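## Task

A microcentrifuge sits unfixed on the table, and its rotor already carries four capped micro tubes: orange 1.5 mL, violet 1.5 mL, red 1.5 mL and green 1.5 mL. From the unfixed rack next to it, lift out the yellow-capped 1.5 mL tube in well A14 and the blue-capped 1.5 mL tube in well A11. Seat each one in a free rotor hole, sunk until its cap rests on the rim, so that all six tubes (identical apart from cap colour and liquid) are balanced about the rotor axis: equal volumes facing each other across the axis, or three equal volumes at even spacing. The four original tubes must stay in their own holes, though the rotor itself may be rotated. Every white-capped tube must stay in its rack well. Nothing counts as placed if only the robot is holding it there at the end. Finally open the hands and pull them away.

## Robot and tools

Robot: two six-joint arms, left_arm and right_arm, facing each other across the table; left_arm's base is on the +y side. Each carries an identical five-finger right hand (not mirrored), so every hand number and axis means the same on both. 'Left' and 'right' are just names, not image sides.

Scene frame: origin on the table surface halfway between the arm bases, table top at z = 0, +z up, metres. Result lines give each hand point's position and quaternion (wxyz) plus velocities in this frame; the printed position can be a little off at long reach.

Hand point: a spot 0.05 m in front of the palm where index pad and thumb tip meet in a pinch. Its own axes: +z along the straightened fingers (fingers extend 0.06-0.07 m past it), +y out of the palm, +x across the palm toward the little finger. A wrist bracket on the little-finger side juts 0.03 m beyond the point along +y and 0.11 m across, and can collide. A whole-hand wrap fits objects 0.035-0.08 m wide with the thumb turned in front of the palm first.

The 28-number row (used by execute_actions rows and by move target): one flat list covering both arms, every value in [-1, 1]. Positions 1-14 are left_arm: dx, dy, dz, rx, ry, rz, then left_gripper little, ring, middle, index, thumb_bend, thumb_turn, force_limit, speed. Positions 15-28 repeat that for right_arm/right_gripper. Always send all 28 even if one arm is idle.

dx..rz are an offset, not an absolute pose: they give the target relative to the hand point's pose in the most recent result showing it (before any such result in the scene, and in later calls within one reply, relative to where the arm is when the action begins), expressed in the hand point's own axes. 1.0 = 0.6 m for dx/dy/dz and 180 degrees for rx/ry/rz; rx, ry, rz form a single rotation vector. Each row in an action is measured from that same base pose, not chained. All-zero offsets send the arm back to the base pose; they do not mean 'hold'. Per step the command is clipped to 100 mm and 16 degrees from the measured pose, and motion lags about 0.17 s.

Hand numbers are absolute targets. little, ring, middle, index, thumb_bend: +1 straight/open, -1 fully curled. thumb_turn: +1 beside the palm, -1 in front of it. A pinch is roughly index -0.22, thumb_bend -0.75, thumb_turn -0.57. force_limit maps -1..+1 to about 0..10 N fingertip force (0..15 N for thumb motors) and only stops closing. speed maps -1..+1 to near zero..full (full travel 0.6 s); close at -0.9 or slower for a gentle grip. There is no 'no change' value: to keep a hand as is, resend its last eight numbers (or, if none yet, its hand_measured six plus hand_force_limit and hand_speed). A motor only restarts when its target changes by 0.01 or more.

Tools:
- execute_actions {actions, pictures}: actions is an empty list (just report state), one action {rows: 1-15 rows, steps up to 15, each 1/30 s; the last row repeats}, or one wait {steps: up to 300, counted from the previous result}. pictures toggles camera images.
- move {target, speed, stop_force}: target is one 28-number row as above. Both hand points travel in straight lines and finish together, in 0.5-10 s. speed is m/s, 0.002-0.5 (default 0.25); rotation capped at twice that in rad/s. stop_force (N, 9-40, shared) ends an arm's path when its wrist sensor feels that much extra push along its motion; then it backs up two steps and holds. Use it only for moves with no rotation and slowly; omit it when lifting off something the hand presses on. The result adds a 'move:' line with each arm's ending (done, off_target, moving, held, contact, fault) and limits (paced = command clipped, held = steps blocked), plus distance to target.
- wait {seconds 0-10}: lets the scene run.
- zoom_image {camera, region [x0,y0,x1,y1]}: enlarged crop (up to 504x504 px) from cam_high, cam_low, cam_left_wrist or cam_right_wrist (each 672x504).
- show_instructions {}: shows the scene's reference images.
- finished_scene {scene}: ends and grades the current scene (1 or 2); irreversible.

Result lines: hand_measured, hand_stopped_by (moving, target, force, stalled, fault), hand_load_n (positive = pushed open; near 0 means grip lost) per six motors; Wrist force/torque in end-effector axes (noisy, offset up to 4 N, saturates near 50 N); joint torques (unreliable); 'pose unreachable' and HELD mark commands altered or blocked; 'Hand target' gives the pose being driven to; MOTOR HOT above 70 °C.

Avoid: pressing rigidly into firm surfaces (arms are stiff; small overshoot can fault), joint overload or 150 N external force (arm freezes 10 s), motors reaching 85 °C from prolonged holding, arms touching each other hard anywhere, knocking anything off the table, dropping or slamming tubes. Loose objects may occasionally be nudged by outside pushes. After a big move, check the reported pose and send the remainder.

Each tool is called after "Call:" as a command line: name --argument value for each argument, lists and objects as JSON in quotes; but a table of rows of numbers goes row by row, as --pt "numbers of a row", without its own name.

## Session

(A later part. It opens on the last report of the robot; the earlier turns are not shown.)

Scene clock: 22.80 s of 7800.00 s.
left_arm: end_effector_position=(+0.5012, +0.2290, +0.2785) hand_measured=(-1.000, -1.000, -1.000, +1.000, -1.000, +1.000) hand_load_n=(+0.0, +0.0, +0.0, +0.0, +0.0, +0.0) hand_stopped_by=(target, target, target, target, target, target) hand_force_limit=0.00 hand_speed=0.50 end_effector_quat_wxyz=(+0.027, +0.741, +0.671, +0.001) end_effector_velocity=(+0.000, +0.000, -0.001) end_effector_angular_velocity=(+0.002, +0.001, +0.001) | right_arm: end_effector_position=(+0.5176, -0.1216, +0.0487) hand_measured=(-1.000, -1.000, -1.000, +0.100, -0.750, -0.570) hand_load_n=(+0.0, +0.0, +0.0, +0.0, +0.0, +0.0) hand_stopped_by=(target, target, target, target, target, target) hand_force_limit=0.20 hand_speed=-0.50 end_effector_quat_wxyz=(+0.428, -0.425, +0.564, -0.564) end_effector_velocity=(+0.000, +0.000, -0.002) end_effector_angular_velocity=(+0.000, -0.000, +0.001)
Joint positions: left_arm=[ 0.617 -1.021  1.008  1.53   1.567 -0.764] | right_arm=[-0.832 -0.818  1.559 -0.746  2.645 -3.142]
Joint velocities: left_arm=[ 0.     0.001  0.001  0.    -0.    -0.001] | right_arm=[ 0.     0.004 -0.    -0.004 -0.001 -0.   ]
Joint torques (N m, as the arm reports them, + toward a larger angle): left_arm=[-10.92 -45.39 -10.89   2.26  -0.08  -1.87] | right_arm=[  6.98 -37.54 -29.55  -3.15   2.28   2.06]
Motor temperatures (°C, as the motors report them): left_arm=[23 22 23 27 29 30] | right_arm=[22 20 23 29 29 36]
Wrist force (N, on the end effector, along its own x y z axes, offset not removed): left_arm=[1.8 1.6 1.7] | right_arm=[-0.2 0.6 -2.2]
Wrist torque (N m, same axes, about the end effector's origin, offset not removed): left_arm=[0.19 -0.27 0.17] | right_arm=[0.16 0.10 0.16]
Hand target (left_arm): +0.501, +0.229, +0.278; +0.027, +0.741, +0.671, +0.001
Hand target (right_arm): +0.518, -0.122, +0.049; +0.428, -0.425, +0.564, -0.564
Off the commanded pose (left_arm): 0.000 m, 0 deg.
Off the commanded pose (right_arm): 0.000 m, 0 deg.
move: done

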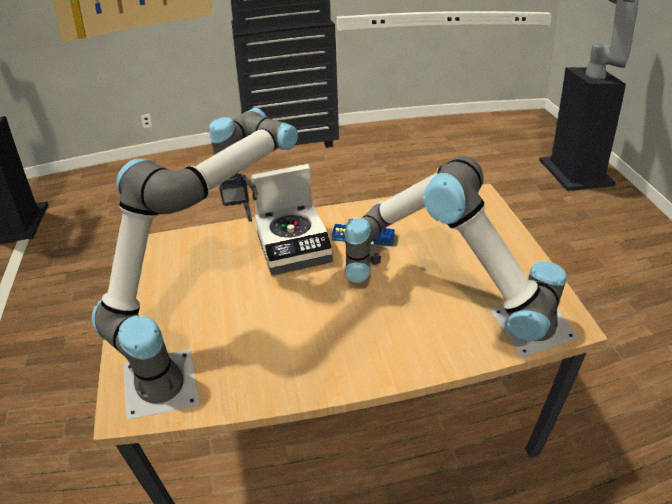

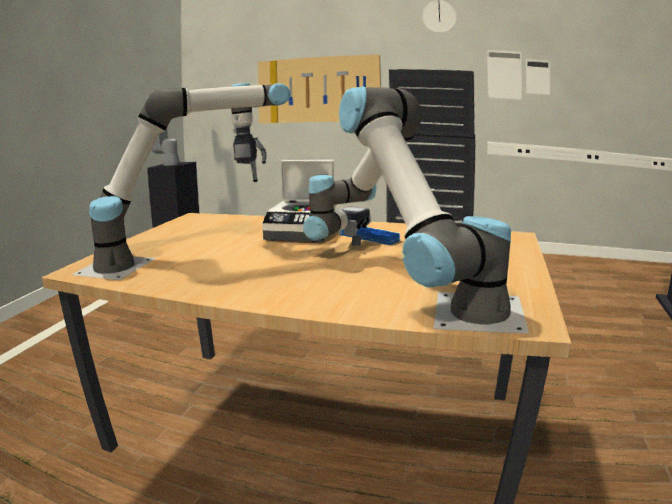

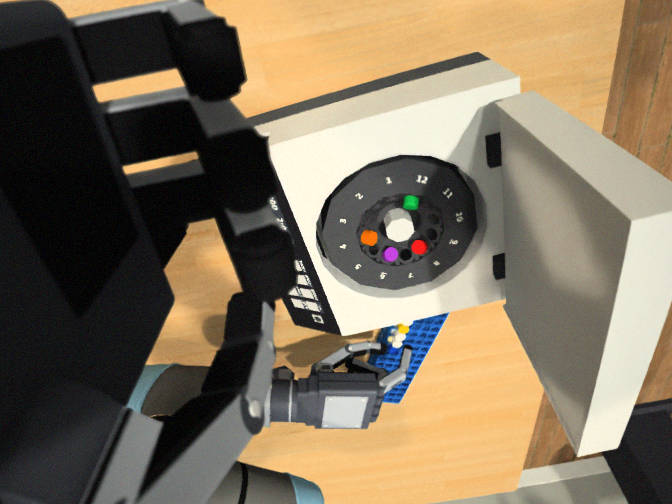

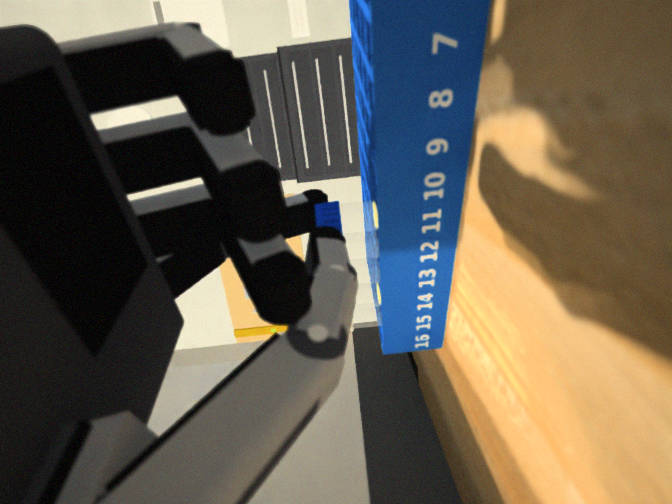

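Call:
move --target '[0,0,0,0,0,0,-1,-1,-1,1,-1,1,0,0.5, 0.003,0,0.003,0,0,0,-1,-1,-1,0.1,-0.75,-0.57,0.2,-0.5]' --speed 0.01

Call:
move --target '[0,0,0,0,0,0,-1,-1,-1,1,-1,1,0,0.5, 0,0,0,0,0,0,-1,-1,-1,-0.25,-0.75,-0.57,0.2,-0.88]'

Call:
zoom_image --camera "cam_left_wrist" --region '[350,310,450,390]'

Scene clock: 24.37 s of 7800.00 s.
left_arm: end_effector_position=(+0.5012, +0.2290, +0.2785) hand_measured=(-1.000, -1.000, -1.000, +1.000, -1.000, +1.000) hand_load_n=(+0.0, +0.0, +0.0, +0.0, +0.0, +0.0) hand_stopped_by=(target, target, target, target, target, target) hand_force_limit=0.00 hand_speed=0.50 end_effector_quat_wxyz=(+0.027, +0.741, +0.671, +0.001) end_effector_velocity=(+0.000, +0.001, -0.000) end_effector_angular_velocity=(+0.000, -0.000, +0.002) | right_arm: end_effector_position=(+0.5188, -0.1238, +0.0487) hand_measured=(-1.000, -1.000, -1.000, +0.100, -0.750, -0.570) hand_load_n=(+0.0, +0.0, +0.0, +0.0, +0.0, +0.0) hand_stopped_by=(target, target, target, target, target, target) hand_force_limit=0.20 hand_speed=-0.50 end_effector_quat_wxyz=(+0.428, -0.425, +0.564, -0.564) end_effector_velocity=(+0.001, -0.002, -0.000) end_effector_angular_velocity=(-0.000, +0.000, -0.002)
Joint positions: left_arm=[ 0.617 -1.021  1.008  1.53   1.567 -0.764] | right_arm=[-0.836 -0.82   1.563 -0.748  2.641 -3.142]
Joint velocities: left_arm=[ 0.001  0.    -0.     0.    -0.    -0.001] | right_arm=[-0.003 -0.001  0.003 -0.001 -0.    -0.   ]
Joint torques (N m, as the arm reports them, + toward a larger angle): left_arm=[ -1.08 -41.86 -22.33   1.84  -0.58  -1.35] | right_arm=[ -8.47 -49.48  -1.6   -3.22  -2.81   1.01]
Motor temperatures (°C, as the motors report them): left_arm=[23 22 23 27 29 30] | right_arm=[22 20 23 29 29 36]
Wrist force (N, on the end effector, along its own x y z axes, offset not removed): left_arm=[-1.2 4.0 1.9] | right_arm=[2.2 3.7 -2.6]
Wrist torque (N m, same axes, about the end effector's origin, offset not removed): left_arm=[0.50 0.18 0.03] | right_arm=[0.79 -0.24 0.35]
Hand target (left_arm): +0.501, +0.229, +0.279; +0.027, +0.741, +0.671, +0.001
Hand target (right_arm): +0.519, -0.124, +0.049; +0.428, -0.425, +0.564, -0.564
Off the commanded pose (left_arm): 0.000 m, 0 deg.
Off the commanded pose (right_arm): 0.000 m, 0 deg.
move: done

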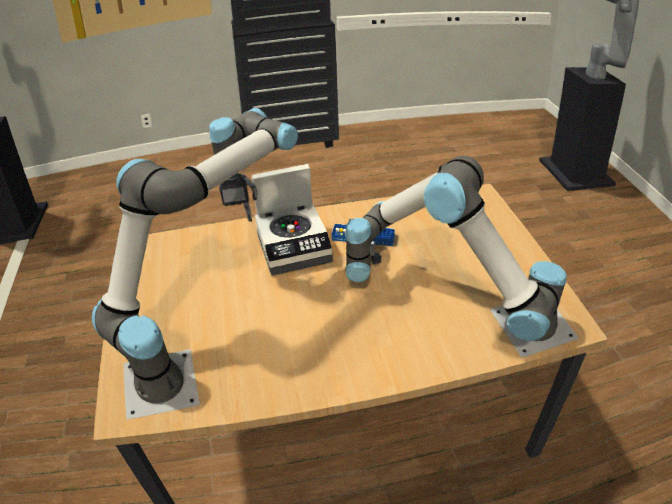

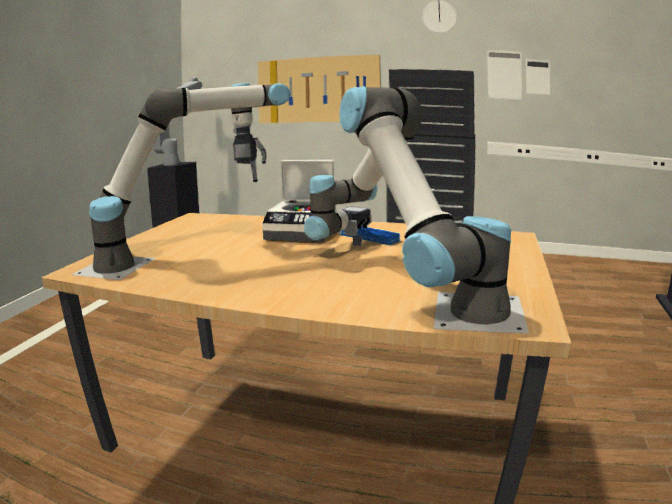

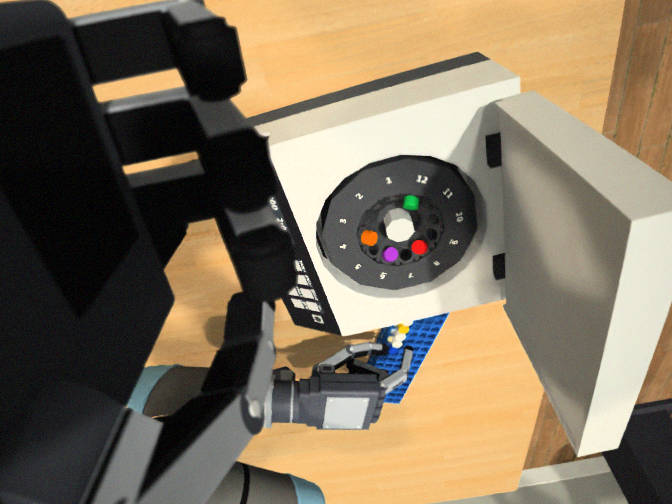

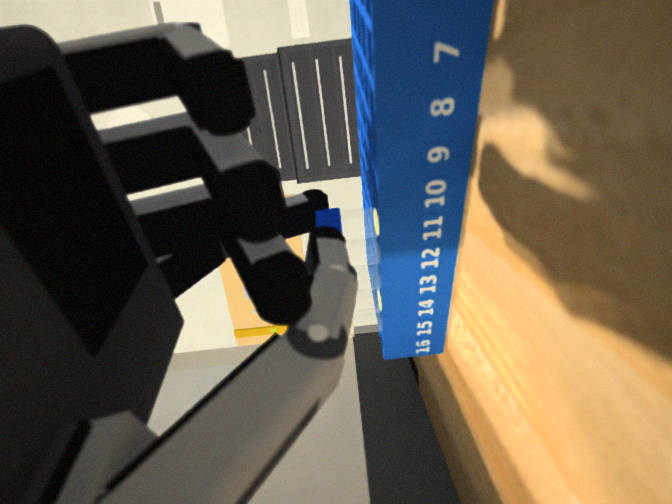

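Scene clock: 25.40 s of 7800.00 s.
left_arm: end_effector_position=(+0.5012, +0.2290, +0.2785) hand_measured=(-1.000, -1.000, -1.000, +1.000, -1.000, +1.000) hand_load_n=(+0.0, +0.0, +0.0, +0.0, +0.0, +0.0) hand_stopped_by=(target, target, target, target, target, target) hand_force_limit=0.00 hand_speed=0.50 end_effector_quat_wxyz=(+0.027, +0.741, +0.671, +0.001) end_effector_velocity=(-0.000, +0.000, +0.000) end_effector_angular_velocity=(-0.001, -0.001, -0.000) | right_arm: end_effector_position=(+0.5188, -0.1238, +0.0487) hand_measured=(-1.000, -1.000, -1.000, -0.050, -0.748, -0.570) hand_load_n=(+0.0, +0.0, +0.0, +7.5, +2.0, +0.0) hand_stopped_by=(target, target, target, force, target, target) hand_force_limit=0.20 hand_speed=-0.88 end_effector_quat_wxyz=(+0.428, -0.425, +0.564, -0.564) end_effector_velocity=(+0.000, -0.000, -0.000) end_effector_angular_velocity=(+0.000, -0.000, -0.001)
Joint positions: left_arm=[ 0.617 -1.021  1.008  1.53   1.567 -0.764] | right_arm=[-0.836 -0.82   1.563 -0.748  2.641 -3.142]
Joint velocities: left_arm=[ 0.    -0.001  0.001 -0.     0.     0.   ] | right_arm=[-0.    -0.     0.    -0.001  0.     0.   ]
Joint torques (N m, as the arm reports them, + toward a larger angle): left_arm=[ -2.3  -42.75 -20.26   1.79  -0.28  -1.21] | right_arm=[  3.69 -38.92 -24.14  -1.15   2.22   1.01]
Motor temperatures (°C, as the motors report them): left_arm=[23 22 23 27 29 30] | right_arm=[22 20 23 29 29 36]
Wrist force (N, on the end effector, along its own x y z axes, offset not removed): left_arm=[0.4 1.9 1.7] | right_arm=[2.9 3.6 -2.6]
Wrist torque (N m, same axes, about the end effector's origin, offset not removed): left_arm=[0.08 -0.11 0.07] | right_arm=[0.89 -0.36 0.62]
Hand target (left_arm): +0.501, +0.229, +0.278; +0.027, +0.741, +0.671, +0.001
Hand target (right_arm): +0.519, -0.124, +0.049; +0.428, -0.425, +0.564, -0.564
Off the commanded pose (left_arm): 0.000 m, 0 deg.
Off the commanded pose (right_arm): 0.000 m, 0 deg.
move: done

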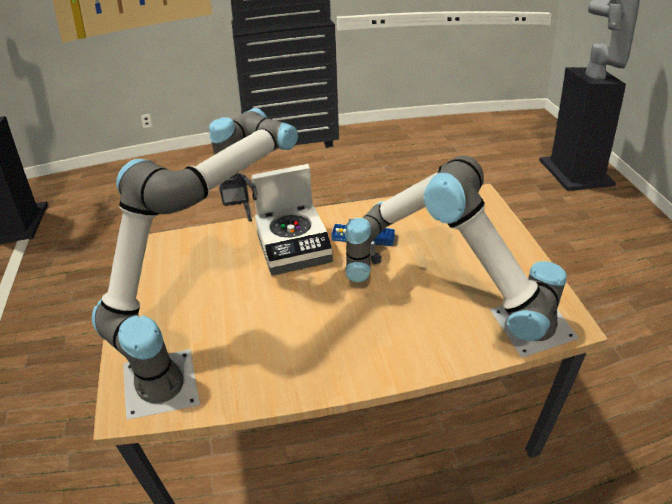

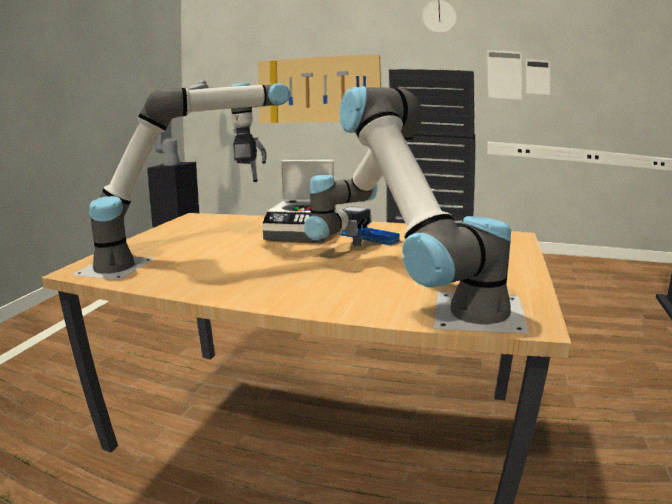

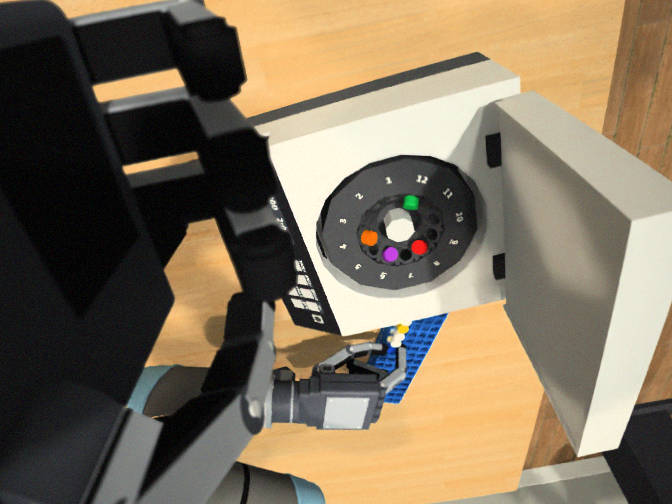

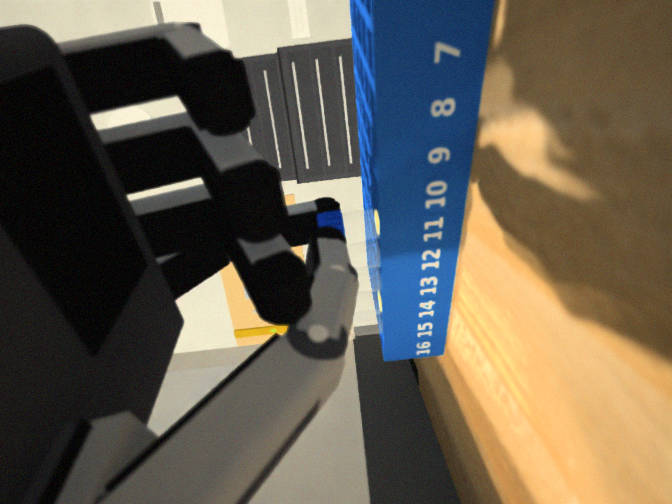

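Region (350, 310, 450, 390) of cam_left_wrist's 672x504 image, scaled by 5.040, with more detail than that image has; it fills the top 403 rows of this view, and the rest is white.

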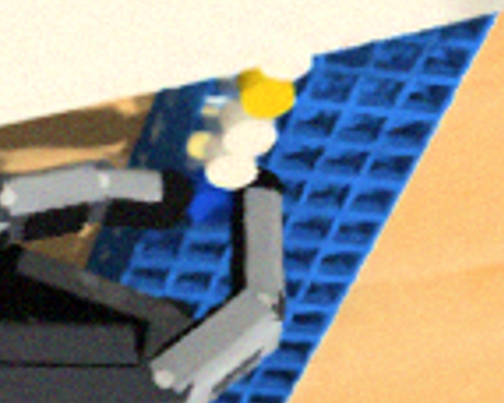

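Call:
move --target '[0,0,0,0,0,0,-1,-1,-1,1,-1,1,0,0.5, 0,-0.025,0,0,0,0,-1,-1,-1,-0.25,-0.75,-0.57,0.2,-0.88]' --speed 0.03

Scene clock: 26.87 s of 7800.00 s.
left_arm: end_effector_position=(+0.5012, +0.2290, +0.2785) hand_measured=(-1.000, -1.000, -1.000, +1.000, -1.000, +1.000) hand_load_n=(+0.0, +0.0, +0.0, +0.0, +0.0, +0.0) hand_stopped_by=(target, target, target, target, target, target) hand_force_limit=0.00 hand_speed=0.50 end_effector_quat_wxyz=(+0.027, +0.741, +0.671, +0.001) end_effector_velocity=(-0.000, -0.001, -0.000) end_effector_angular_velocity=(+0.000, +0.000, -0.002) | right_arm: end_effector_position=(+0.5188, -0.1238, +0.0635) hand_measured=(-1.000, -1.000, -1.000, -0.050, -0.748, -0.570) hand_load_n=(+0.0, +0.0, +0.0, +7.0, +2.0, +0.0) hand_stopped_by=(target, target, target, force, target, target) hand_force_limit=0.20 hand_speed=-0.88 end_effector_quat_wxyz=(+0.428, -0.425, +0.564, -0.564) end_effector_velocity=(+0.000, -0.002, +0.001) end_effector_angular_velocity=(-0.002, +0.001, -0.003)
Joint positions: left_arm=[ 0.617 -1.021  1.008  1.53   1.567 -0.764] | right_arm=[-0.836 -0.843  1.559 -0.72   2.641 -3.142]
Joint velocities: left_arm=[-0.001  0.    -0.     0.     0.     0.001] | right_arm=[-0.002 -0.003  0.001  0.004  0.001 -0.   ]
Joint torques (N m, as the arm reports them, + toward a larger angle): left_arm=[ -1.29 -42.74 -20.92   1.97  -0.25  -1.05] | right_arm=[  0.43 -48.13 -31.09   1.32   1.51  -1.29]
Motor temperatures (°C, as the motors report them): left_arm=[23 22 23 27 29 30] | right_arm=[22 20 23 29 29 36]
Wrist force (N, on the end effector, along its own x y z axes, offset not removed): left_arm=[0.8 1.1 1.3] | right_arm=[1.0 1.5 -1.8]
Wrist torque (N m, same axes, about the end effector's origin, offset not removed): left_arm=[0.03 -0.07 0.15] | right_arm=[0.23 -0.17 0.24]
Hand target (left_arm): +0.501, +0.229, +0.278; +0.027, +0.741, +0.671, +0.001
Hand target (right_arm): +0.519, -0.124, +0.064; +0.428, -0.425, +0.564, -0.564
Off the commanded pose (left_arm): 0.000 m, 0 deg.
Off the commanded pose (right_arm): 0.000 m, 0 deg.
move: done

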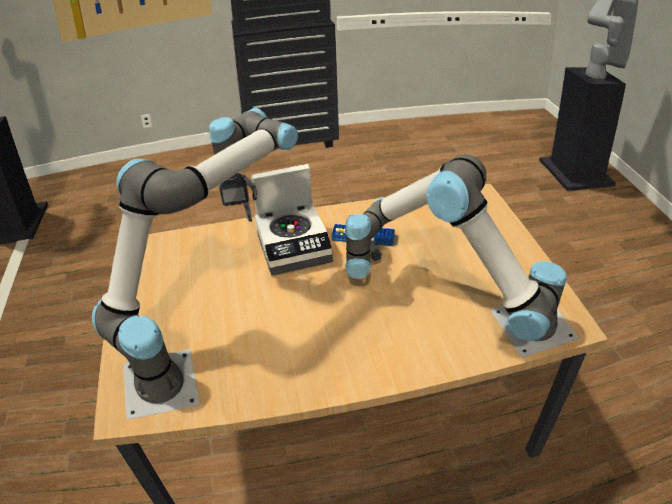

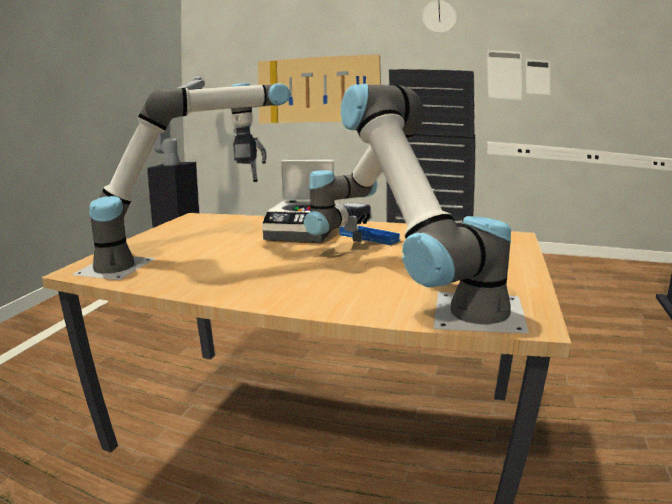

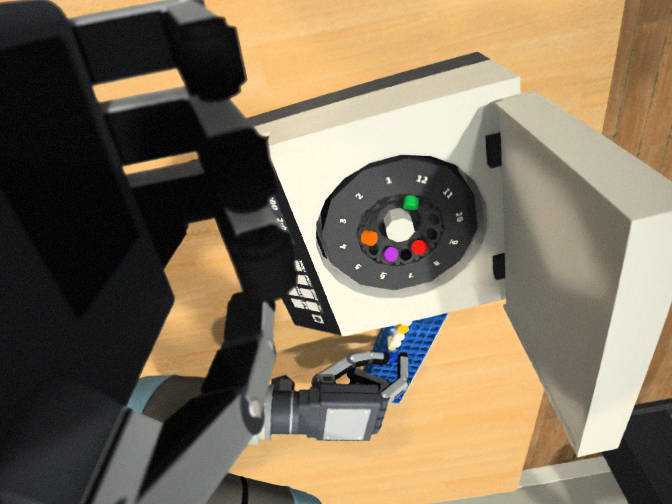

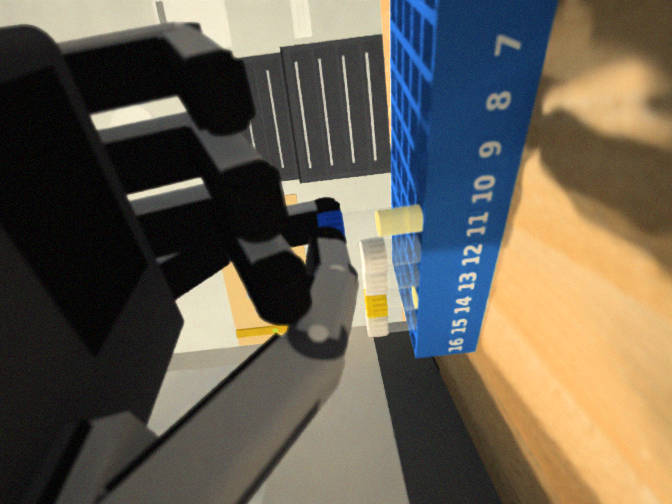

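Call:
move --target '[-0.024,0.03,0.06,0.105,-0.097,-0.526,-1,-1,-1,1,-0.6,-0.8,0,0.5, 0,-0.13,0,0,0,0,-1,-1,-1,-0.25,-0.75,-0.57,0.2,-0.88]' --speed 0.4

Call:
move --target '[0,0,0,0,0,0,-1,-1,-1,1,-0.6,-0.8,0,0.5, -0.03,-0.1,-0.08,0,-0.303,0,-1,-1,-1,-0.25,-0.75,-0.57,0.2,-0.88]' --speed 0.35

Call:
move --target '[-0.033,0.032,0.138,0,0,0,-1,-1,-1,1,-0.6,-0.8,0,0.5, 0,0,0,-0.05,-0.086,-0.244,-1,-1,-1,-0.25,-0.75,-0.57,0.2,-0.88]' --speed 0.35

Scene clock: 34.70 s of 7800.00 s.
left_arm: end_effector_position=(+0.5190, +0.2115, +0.2439) hand_measured=(-1.000, -1.000, -1.000, +1.000, -0.598, -0.776) hand_load_n=(+0.0, +0.0, -1.0, +0.0, +2.0, +9.0) hand_stopped_by=(target, target, target, target, target, force) hand_force_limit=0.00 hand_speed=0.50 end_effector_quat_wxyz=(+0.001, +0.002, +0.976, -0.216) end_effector_velocity=(+0.000, +0.001, -0.000) end_effector_angular_velocity=(-0.001, +0.001, +0.013) | right_arm: end_effector_position=(+0.5185, -0.1241, +0.1415) hand_measured=(-1.000, -1.000, -1.000, -0.050, -0.748, -0.570) hand_load_n=(+0.0, +0.0, +0.0, +7.0, +2.0, +0.0) hand_stopped_by=(target, target, target, force, target, target) hand_force_limit=0.20 hand_speed=-0.88 end_effector_quat_wxyz=(+0.428, -0.425, +0.564, -0.564) end_effector_velocity=(-0.000, +0.000, +0.000) end_effector_angular_velocity=(+0.001, -0.000, +0.001)
Joint positions: left_arm=[ 0.674 -0.879  0.782  1.343  1.867 -2.423] | right_arm=[-0.836 -0.954  1.514 -0.565  2.641 -3.143]
Joint velocities: left_arm=[ 0.    -0.002  0.002 -0.004 -0.002 -0.013] | right_arm=[ 0.    -0.    -0.001  0.001 -0.001  0.002]
Joint torques (N m, as the arm reports them, + toward a larger angle): left_arm=[  4.45 -51.63 -10.25   0.45  -1.59  -1.98] | right_arm=[  6.78 -47.58 -32.05   1.35  -2.08   2.35]
Motor temperatures (°C, as the motors report them): left_arm=[23 22 23 27 29 30] | right_arm=[22 20 23 29 29 36]
Wrist force (N, on the end effector, along its own x y z axes, offset not removed): left_arm=[-1.1 1.3 1.8] | right_arm=[1.1 2.3 -1.1]
Wrist torque (N m, same axes, about the end effector's origin, offset not removed): left_arm=[0.26 0.20 -0.07] | right_arm=[0.38 -0.07 0.25]
Hand target (left_arm): +0.519, +0.212, +0.244; +0.001, +0.001, +0.976, -0.216
Hand target (right_arm): +0.519, -0.124, +0.142; +0.428, -0.425, +0.564, -0.564
Off the commanded pose (left_arm): 0.000 m, 0 deg.
Off the commanded pose (right_arm): 0.000 m, 0 deg.
move: done

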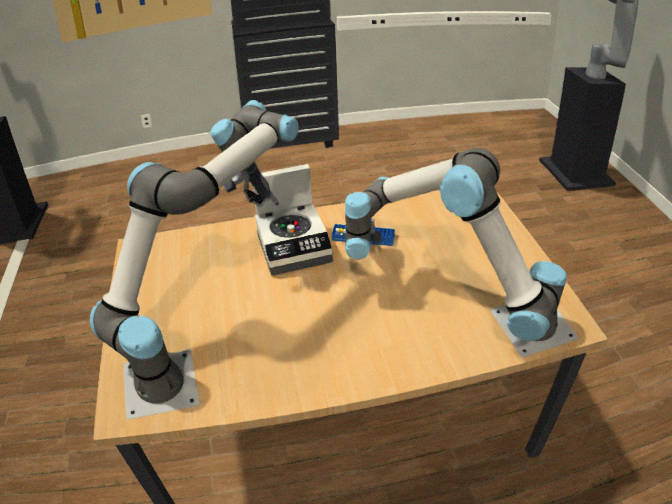

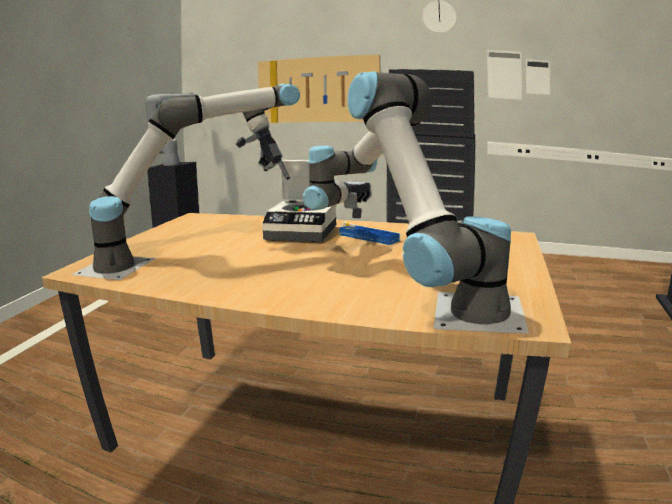

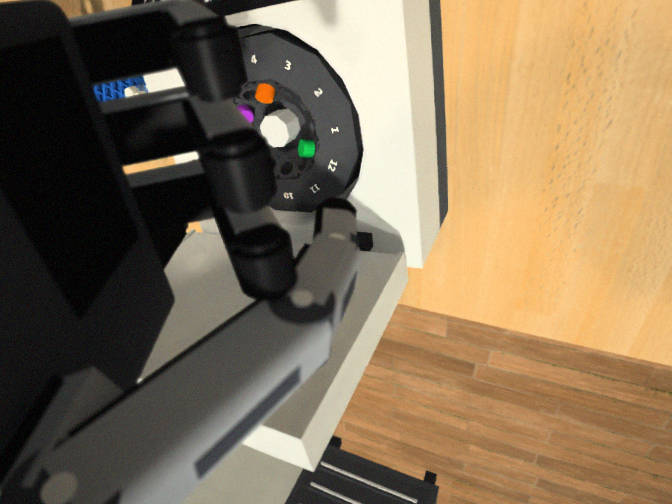

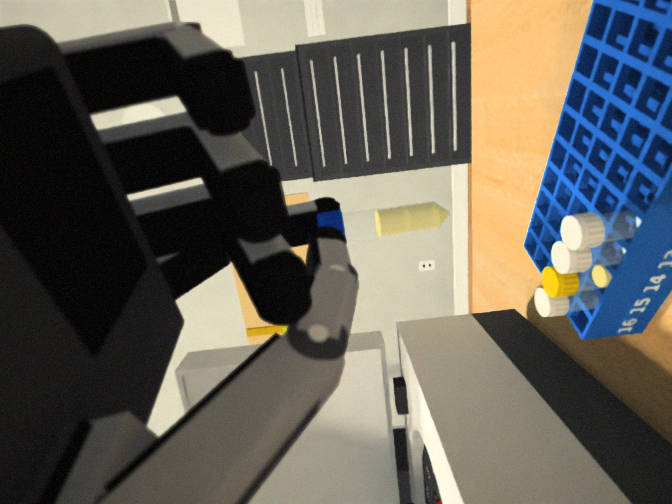

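Scene clock: 36.63 s of 7800.00 s.
left_arm: end_effector_position=(+0.5190, +0.2115, +0.2439) hand_measured=(-1.000, -1.000, -1.000, +1.000, -0.598, -0.776) hand_load_n=(+0.0, +0.0, -1.0, +0.0, +2.0, +9.0) hand_stopped_by=(target, target, target, target, target, force) hand_force_limit=0.00 hand_speed=0.50 end_effector_quat_wxyz=(+0.001, +0.002, +0.976, -0.216) end_effector_velocity=(-0.000, +0.000, -0.000) end_effector_angular_velocity=(+0.001, +0.001, -0.000) | right_arm: end_effector_position=(+0.4771, -0.0940, +0.2015) hand_measured=(-1.000, -1.000, -1.000, -0.050, -0.748, -0.570) hand_load_n=(+0.0, +0.0, +0.0, +7.0, +2.0, +0.0) hand_stopped_by=(target, target, target, force, target, target) hand_force_limit=0.20 hand_speed=-0.88 end_effector_quat_wxyz=(+0.639, -0.636, +0.305, -0.307) end_effector_velocity=(+0.001, +0.000, +0.001) end_effector_angular_velocity=(+0.001, -0.000, +0.009)
Joint positions: left_arm=[ 0.674 -0.879  0.782  1.343  1.867 -2.423] | right_arm=[-1.172 -1.294  1.862 -0.573  1.354 -3.142]
Joint velocities: left_arm=[-0.  0.  0.  0.  0.  0.] | right_arm=[-0.005  0.002 -0.004  0.002 -0.014  0.001]
Joint torques (N m, as the arm reports them, + toward a larger angle): left_arm=[  5.2  -35.68 -27.46   3.18   2.55   1.87] | right_arm=[ -9.88 -22.54 -34.43   0.33  -2.81   2.12]
Motor temperatures (°C, as the motors report them): left_arm=[23 22 23 27 29 30] | right_arm=[22 20 23 29 29 36]
Wrist force (N, on the end effector, along its own x y z axes, offset not removed): left_arm=[2.4 0.8 0.0] | right_arm=[1.3 1.1 -1.3]
Wrist torque (N m, same axes, about the end effector's origin, offset not removed): left_arm=[0.10 -0.21 0.05] | right_arm=[0.36 -0.09 0.12]
Hand target (left_arm): +0.519, +0.212, +0.244; +0.001, +0.002, +0.976, -0.216
Hand target (right_arm): +0.477, -0.094, +0.202; +0.639, -0.636, +0.305, -0.307
Off the commanded pose (left_arm): 0.000 m, 0 deg.
Off the commanded pose (right_arm): 0.000 m, 0 deg.
move: done

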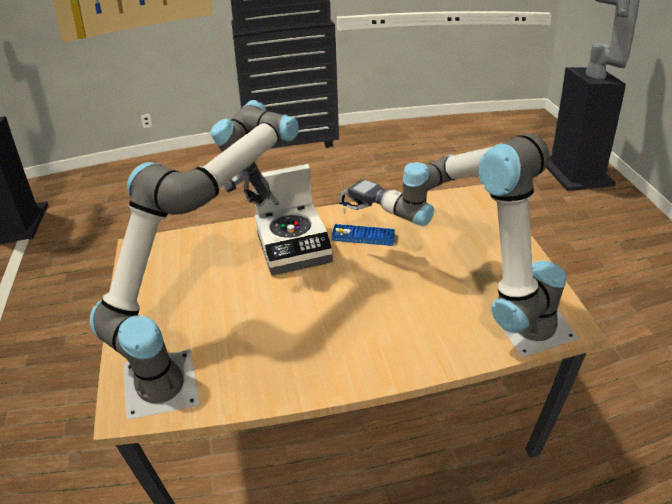

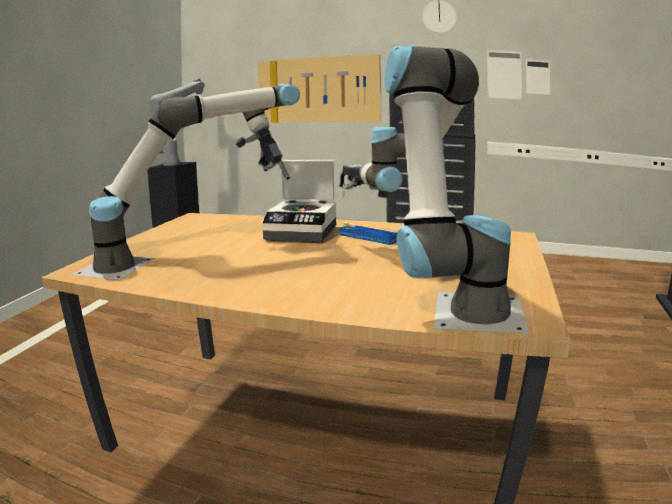

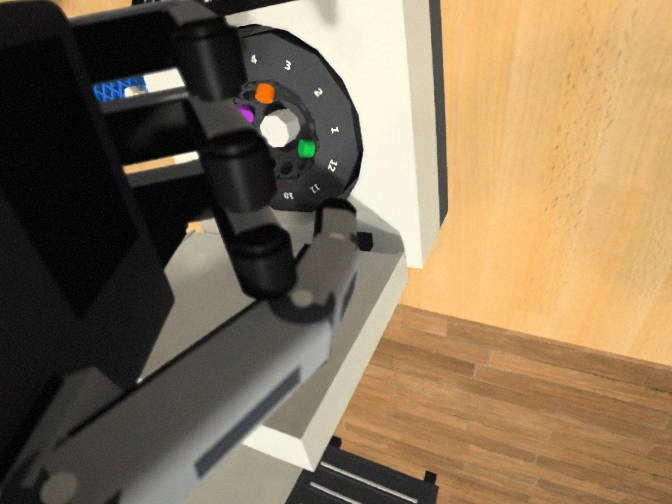

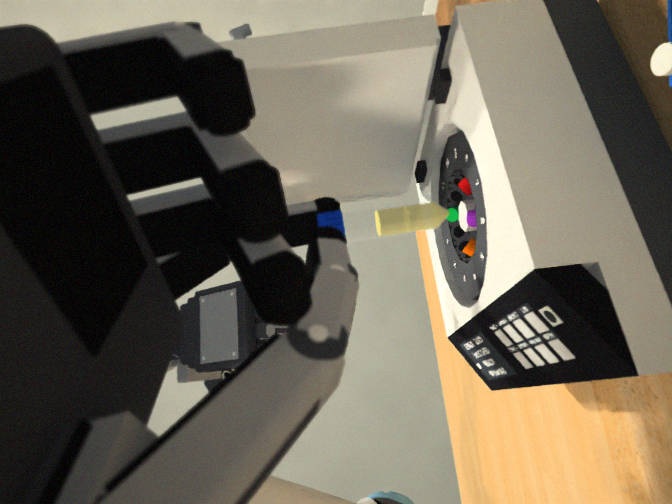

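Scene clock: 38.37 s of 7800.00 s.
left_arm: end_effector_position=(+0.5390, +0.1940, +0.1608) hand_measured=(-1.000, -1.000, -1.000, +1.000, -0.598, -0.776) hand_load_n=(+0.0, +0.0, -1.0, +0.0, +2.0, +9.0) hand_stopped_by=(target, target, target, target, target, force) hand_force_limit=0.00 hand_speed=0.50 end_effector_quat_wxyz=(+0.001, +0.002, +0.976, -0.216) end_effector_velocity=(+0.000, -0.000, -0.002) end_effector_angular_velocity=(+0.000, +0.000, +0.000) | right_arm: end_effector_position=(+0.4771, -0.0940, +0.2016) hand_measured=(-1.000, -1.000, -1.000, -0.050, -0.748, -0.570) hand_load_n=(+0.0, +0.0, +0.0, +7.0, +2.0, +0.0) hand_stopped_by=(target, target, target, force, target, target) hand_force_limit=0.20 hand_speed=-0.88 end_effector_quat_wxyz=(-0.462, +0.785, +0.018, +0.412) end_effector_velocity=(+0.000, -0.000, -0.000) end_effector_angular_velocity=(-0.012, -0.002, +0.003)
Joint positions: left_arm=[ 0.678 -0.797  0.853  1.191  1.868 -2.419] | right_arm=[-1.149 -1.254  1.637 -0.132  1.198 -3.986]
Joint velocities: left_arm=[ 0.     0.002 -0.    -0.002 -0.     0.   ] | right_arm=[ 0.001  0.003 -0.007  0.012  0.001 -0.013]
Joint torques (N m, as the arm reports them, + toward a larger angle): left_arm=[  9.56 -38.36 -10.66   0.2    2.58   1.75] | right_arm=[  7.7  -25.13 -34.11   1.09   2.25  -2.41]
Motor temperatures (°C, as the motors report them): left_arm=[23 22 23 27 29 30] | right_arm=[22 20 23 29 29 36]
Wrist force (N, on the end effector, along its own x y z axes, offset not removed): left_arm=[0.7 0.9 2.3] | right_arm=[0.5 2.2 -0.4]
Wrist torque (N m, same axes, about the end effector's origin, offset not removed): left_arm=[0.06 -0.23 -0.02] | right_arm=[0.44 -0.11 0.44]
Hand target (left_arm): +0.539, +0.194, +0.161; +0.001, +0.002, +0.976, -0.216
Hand target (right_arm): +0.477, -0.094, +0.202; -0.462, +0.785, +0.018, +0.413
Off the commanded pose (left_arm): 0.000 m, 0 deg.
Off the commanded pose (right_arm): 0.000 m, 0 deg.
move: done

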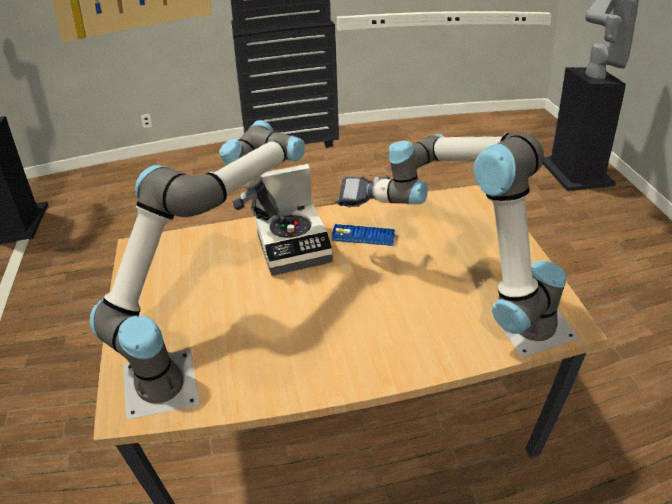

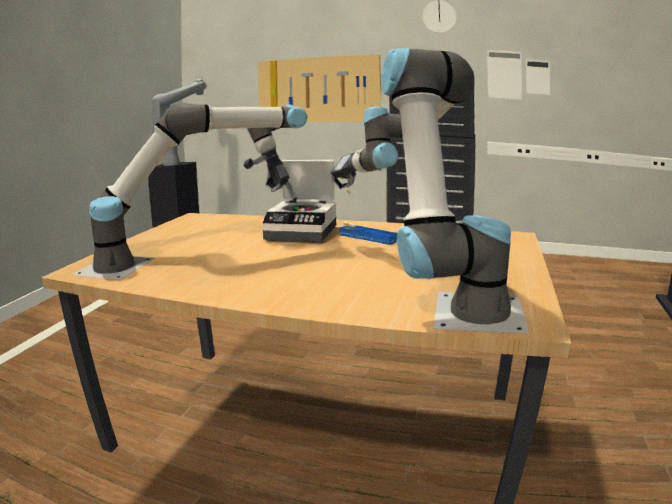

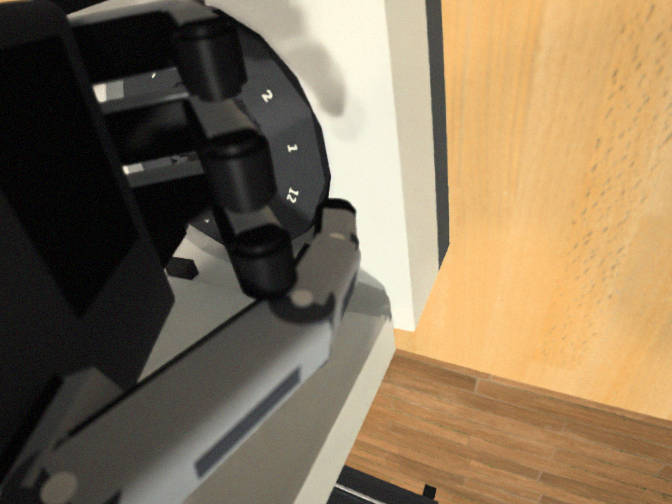

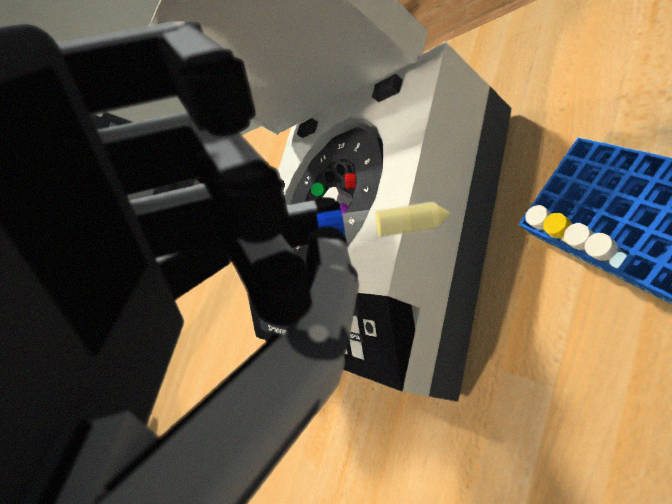

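Call:
move --target '[0,0.0085,0.018,0,0,0,-1,-1,-1,1,-0.6,-0.8,0,0.5, -0.05,-0.135,0,0,0,0,-1,-1,-1,-0.25,-0.75,-0.57,0.2,-0.88]' --speed 0.2

Call:
zoom_image --camera "cam_right_wrist" --region '[320,60,520,240]'

Call:
zoom_image --camera "cam_high" --region '[250,185,330,250]'

Scene clock: 40.27 s of 7800.00 s.
left_arm: end_effector_position=(+0.5390, +0.1940, +0.1489) hand_measured=(-1.000, -1.000, -1.000, +1.000, -0.598, -0.776) hand_load_n=(+0.0, +0.0, -1.0, +0.0, +2.0, +9.0) hand_stopped_by=(target, target, target, target, target, force) hand_force_limit=0.00 hand_speed=0.50 end_effector_quat_wxyz=(+0.001, +0.002, +0.976, -0.216) end_effector_velocity=(+0.000, +0.000, -0.001) end_effector_angular_velocity=(+0.001, +0.000, -0.000) | right_arm: end_effector_position=(+0.4244, -0.0372, +0.2394) hand_measured=(-1.000, -1.000, -1.000, -0.050, -0.748, -0.570) hand_load_n=(+0.0, +0.0, +0.0, +7.0, +2.0, +0.0) hand_stopped_by=(target, target, target, force, target, target) hand_force_limit=0.20 hand_speed=-0.88 end_effector_quat_wxyz=(-0.463, +0.785, +0.017, +0.412) end_effector_velocity=(-0.001, +0.001, +0.000) end_effector_angular_velocity=(-0.001, +0.001, -0.002)
Joint positions: left_arm=[ 0.678 -0.795  0.879  1.163  1.868 -2.419] | right_arm=[-0.989 -1.27   1.557 -0.047  1.354 -3.945]
Joint velocities: left_arm=[ 0.     0.001  0.001 -0.001 -0.     0.001] | right_arm=[ 0.004  0.002 -0.004  0.004  0.006  0.001]
Joint torques (N m, as the arm reports them, + toward a larger angle): left_arm=[ 10.75 -36.34  -9.82   0.06   2.17   1.48] | right_arm=[  8.1  -24.14 -35.39   1.2    2.03   2.28]
Motor temperatures (°C, as the motors report them): left_arm=[23 22 23 27 29 30] | right_arm=[22 20 23 29 29 36]
Wrist force (N, on the end effector, along its own x y z axes, offset not removed): left_arm=[1.0 3.0 1.4] | right_arm=[3.1 1.5 -4.3]
Wrist torque (N m, same axes, about the end effector's origin, offset not removed): left_arm=[0.33 -0.20 0.23] | right_arm=[0.53 -0.32 0.38]
Hand target (left_arm): +0.539, +0.194, +0.149; +0.001, +0.002, +0.976, -0.216
Hand target (right_arm): +0.424, -0.037, +0.239; -0.462, +0.785, +0.017, +0.412
Off the commanded pose (left_arm): 0.000 m, 0 deg.
Off the commanded pose (right_arm): 0.000 m, 0 deg.
move: done

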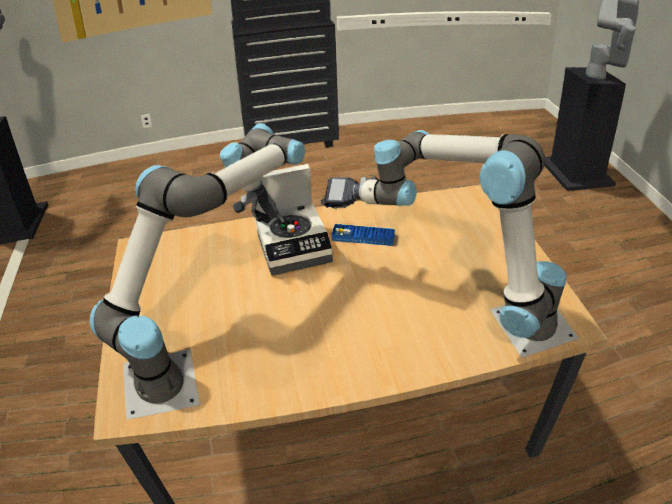

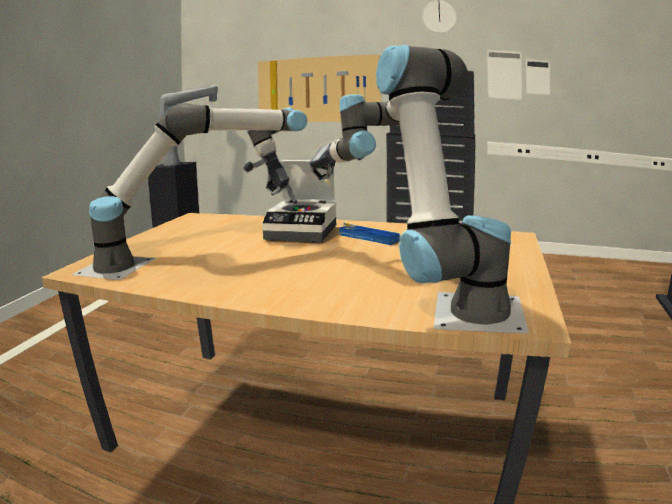

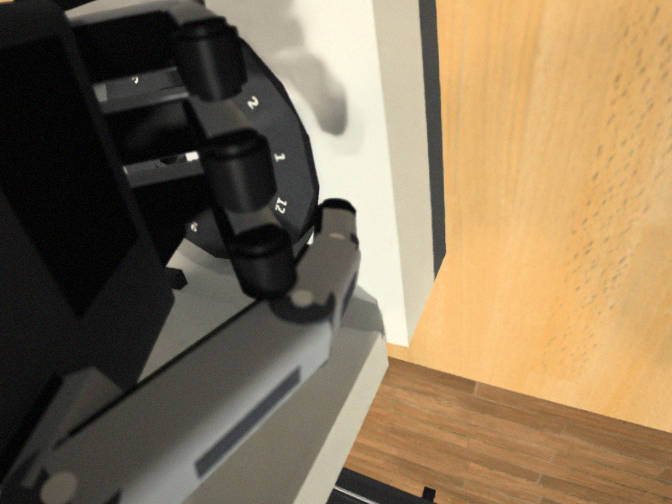

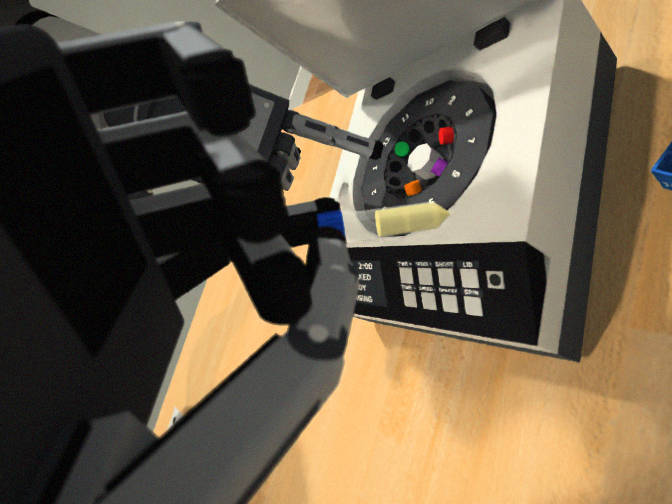

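Region (320, 60, 520, 240) of cam_right_wrist's 672x504 image, scaled by 2.520, with more detail than that image has; it fills the top 454 rows of this view, and the rest is white.

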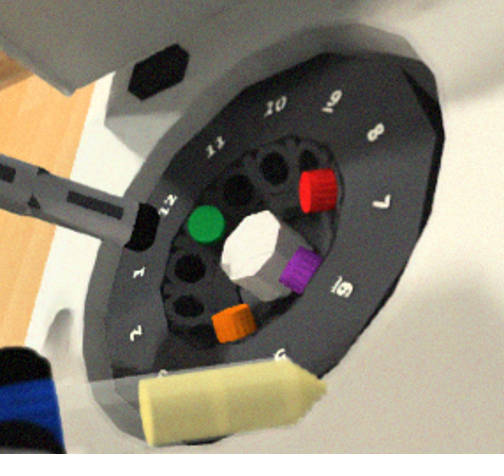

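Region (250, 185, 330, 250) of cam_high's 672x504 image, scaled by 6.300, with more detail than that image has; it fills the top 410 rows of this view, and the rest is white.

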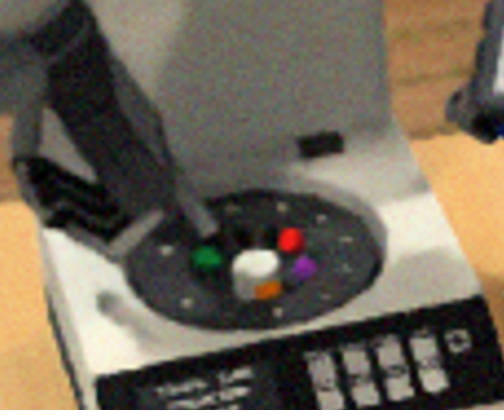

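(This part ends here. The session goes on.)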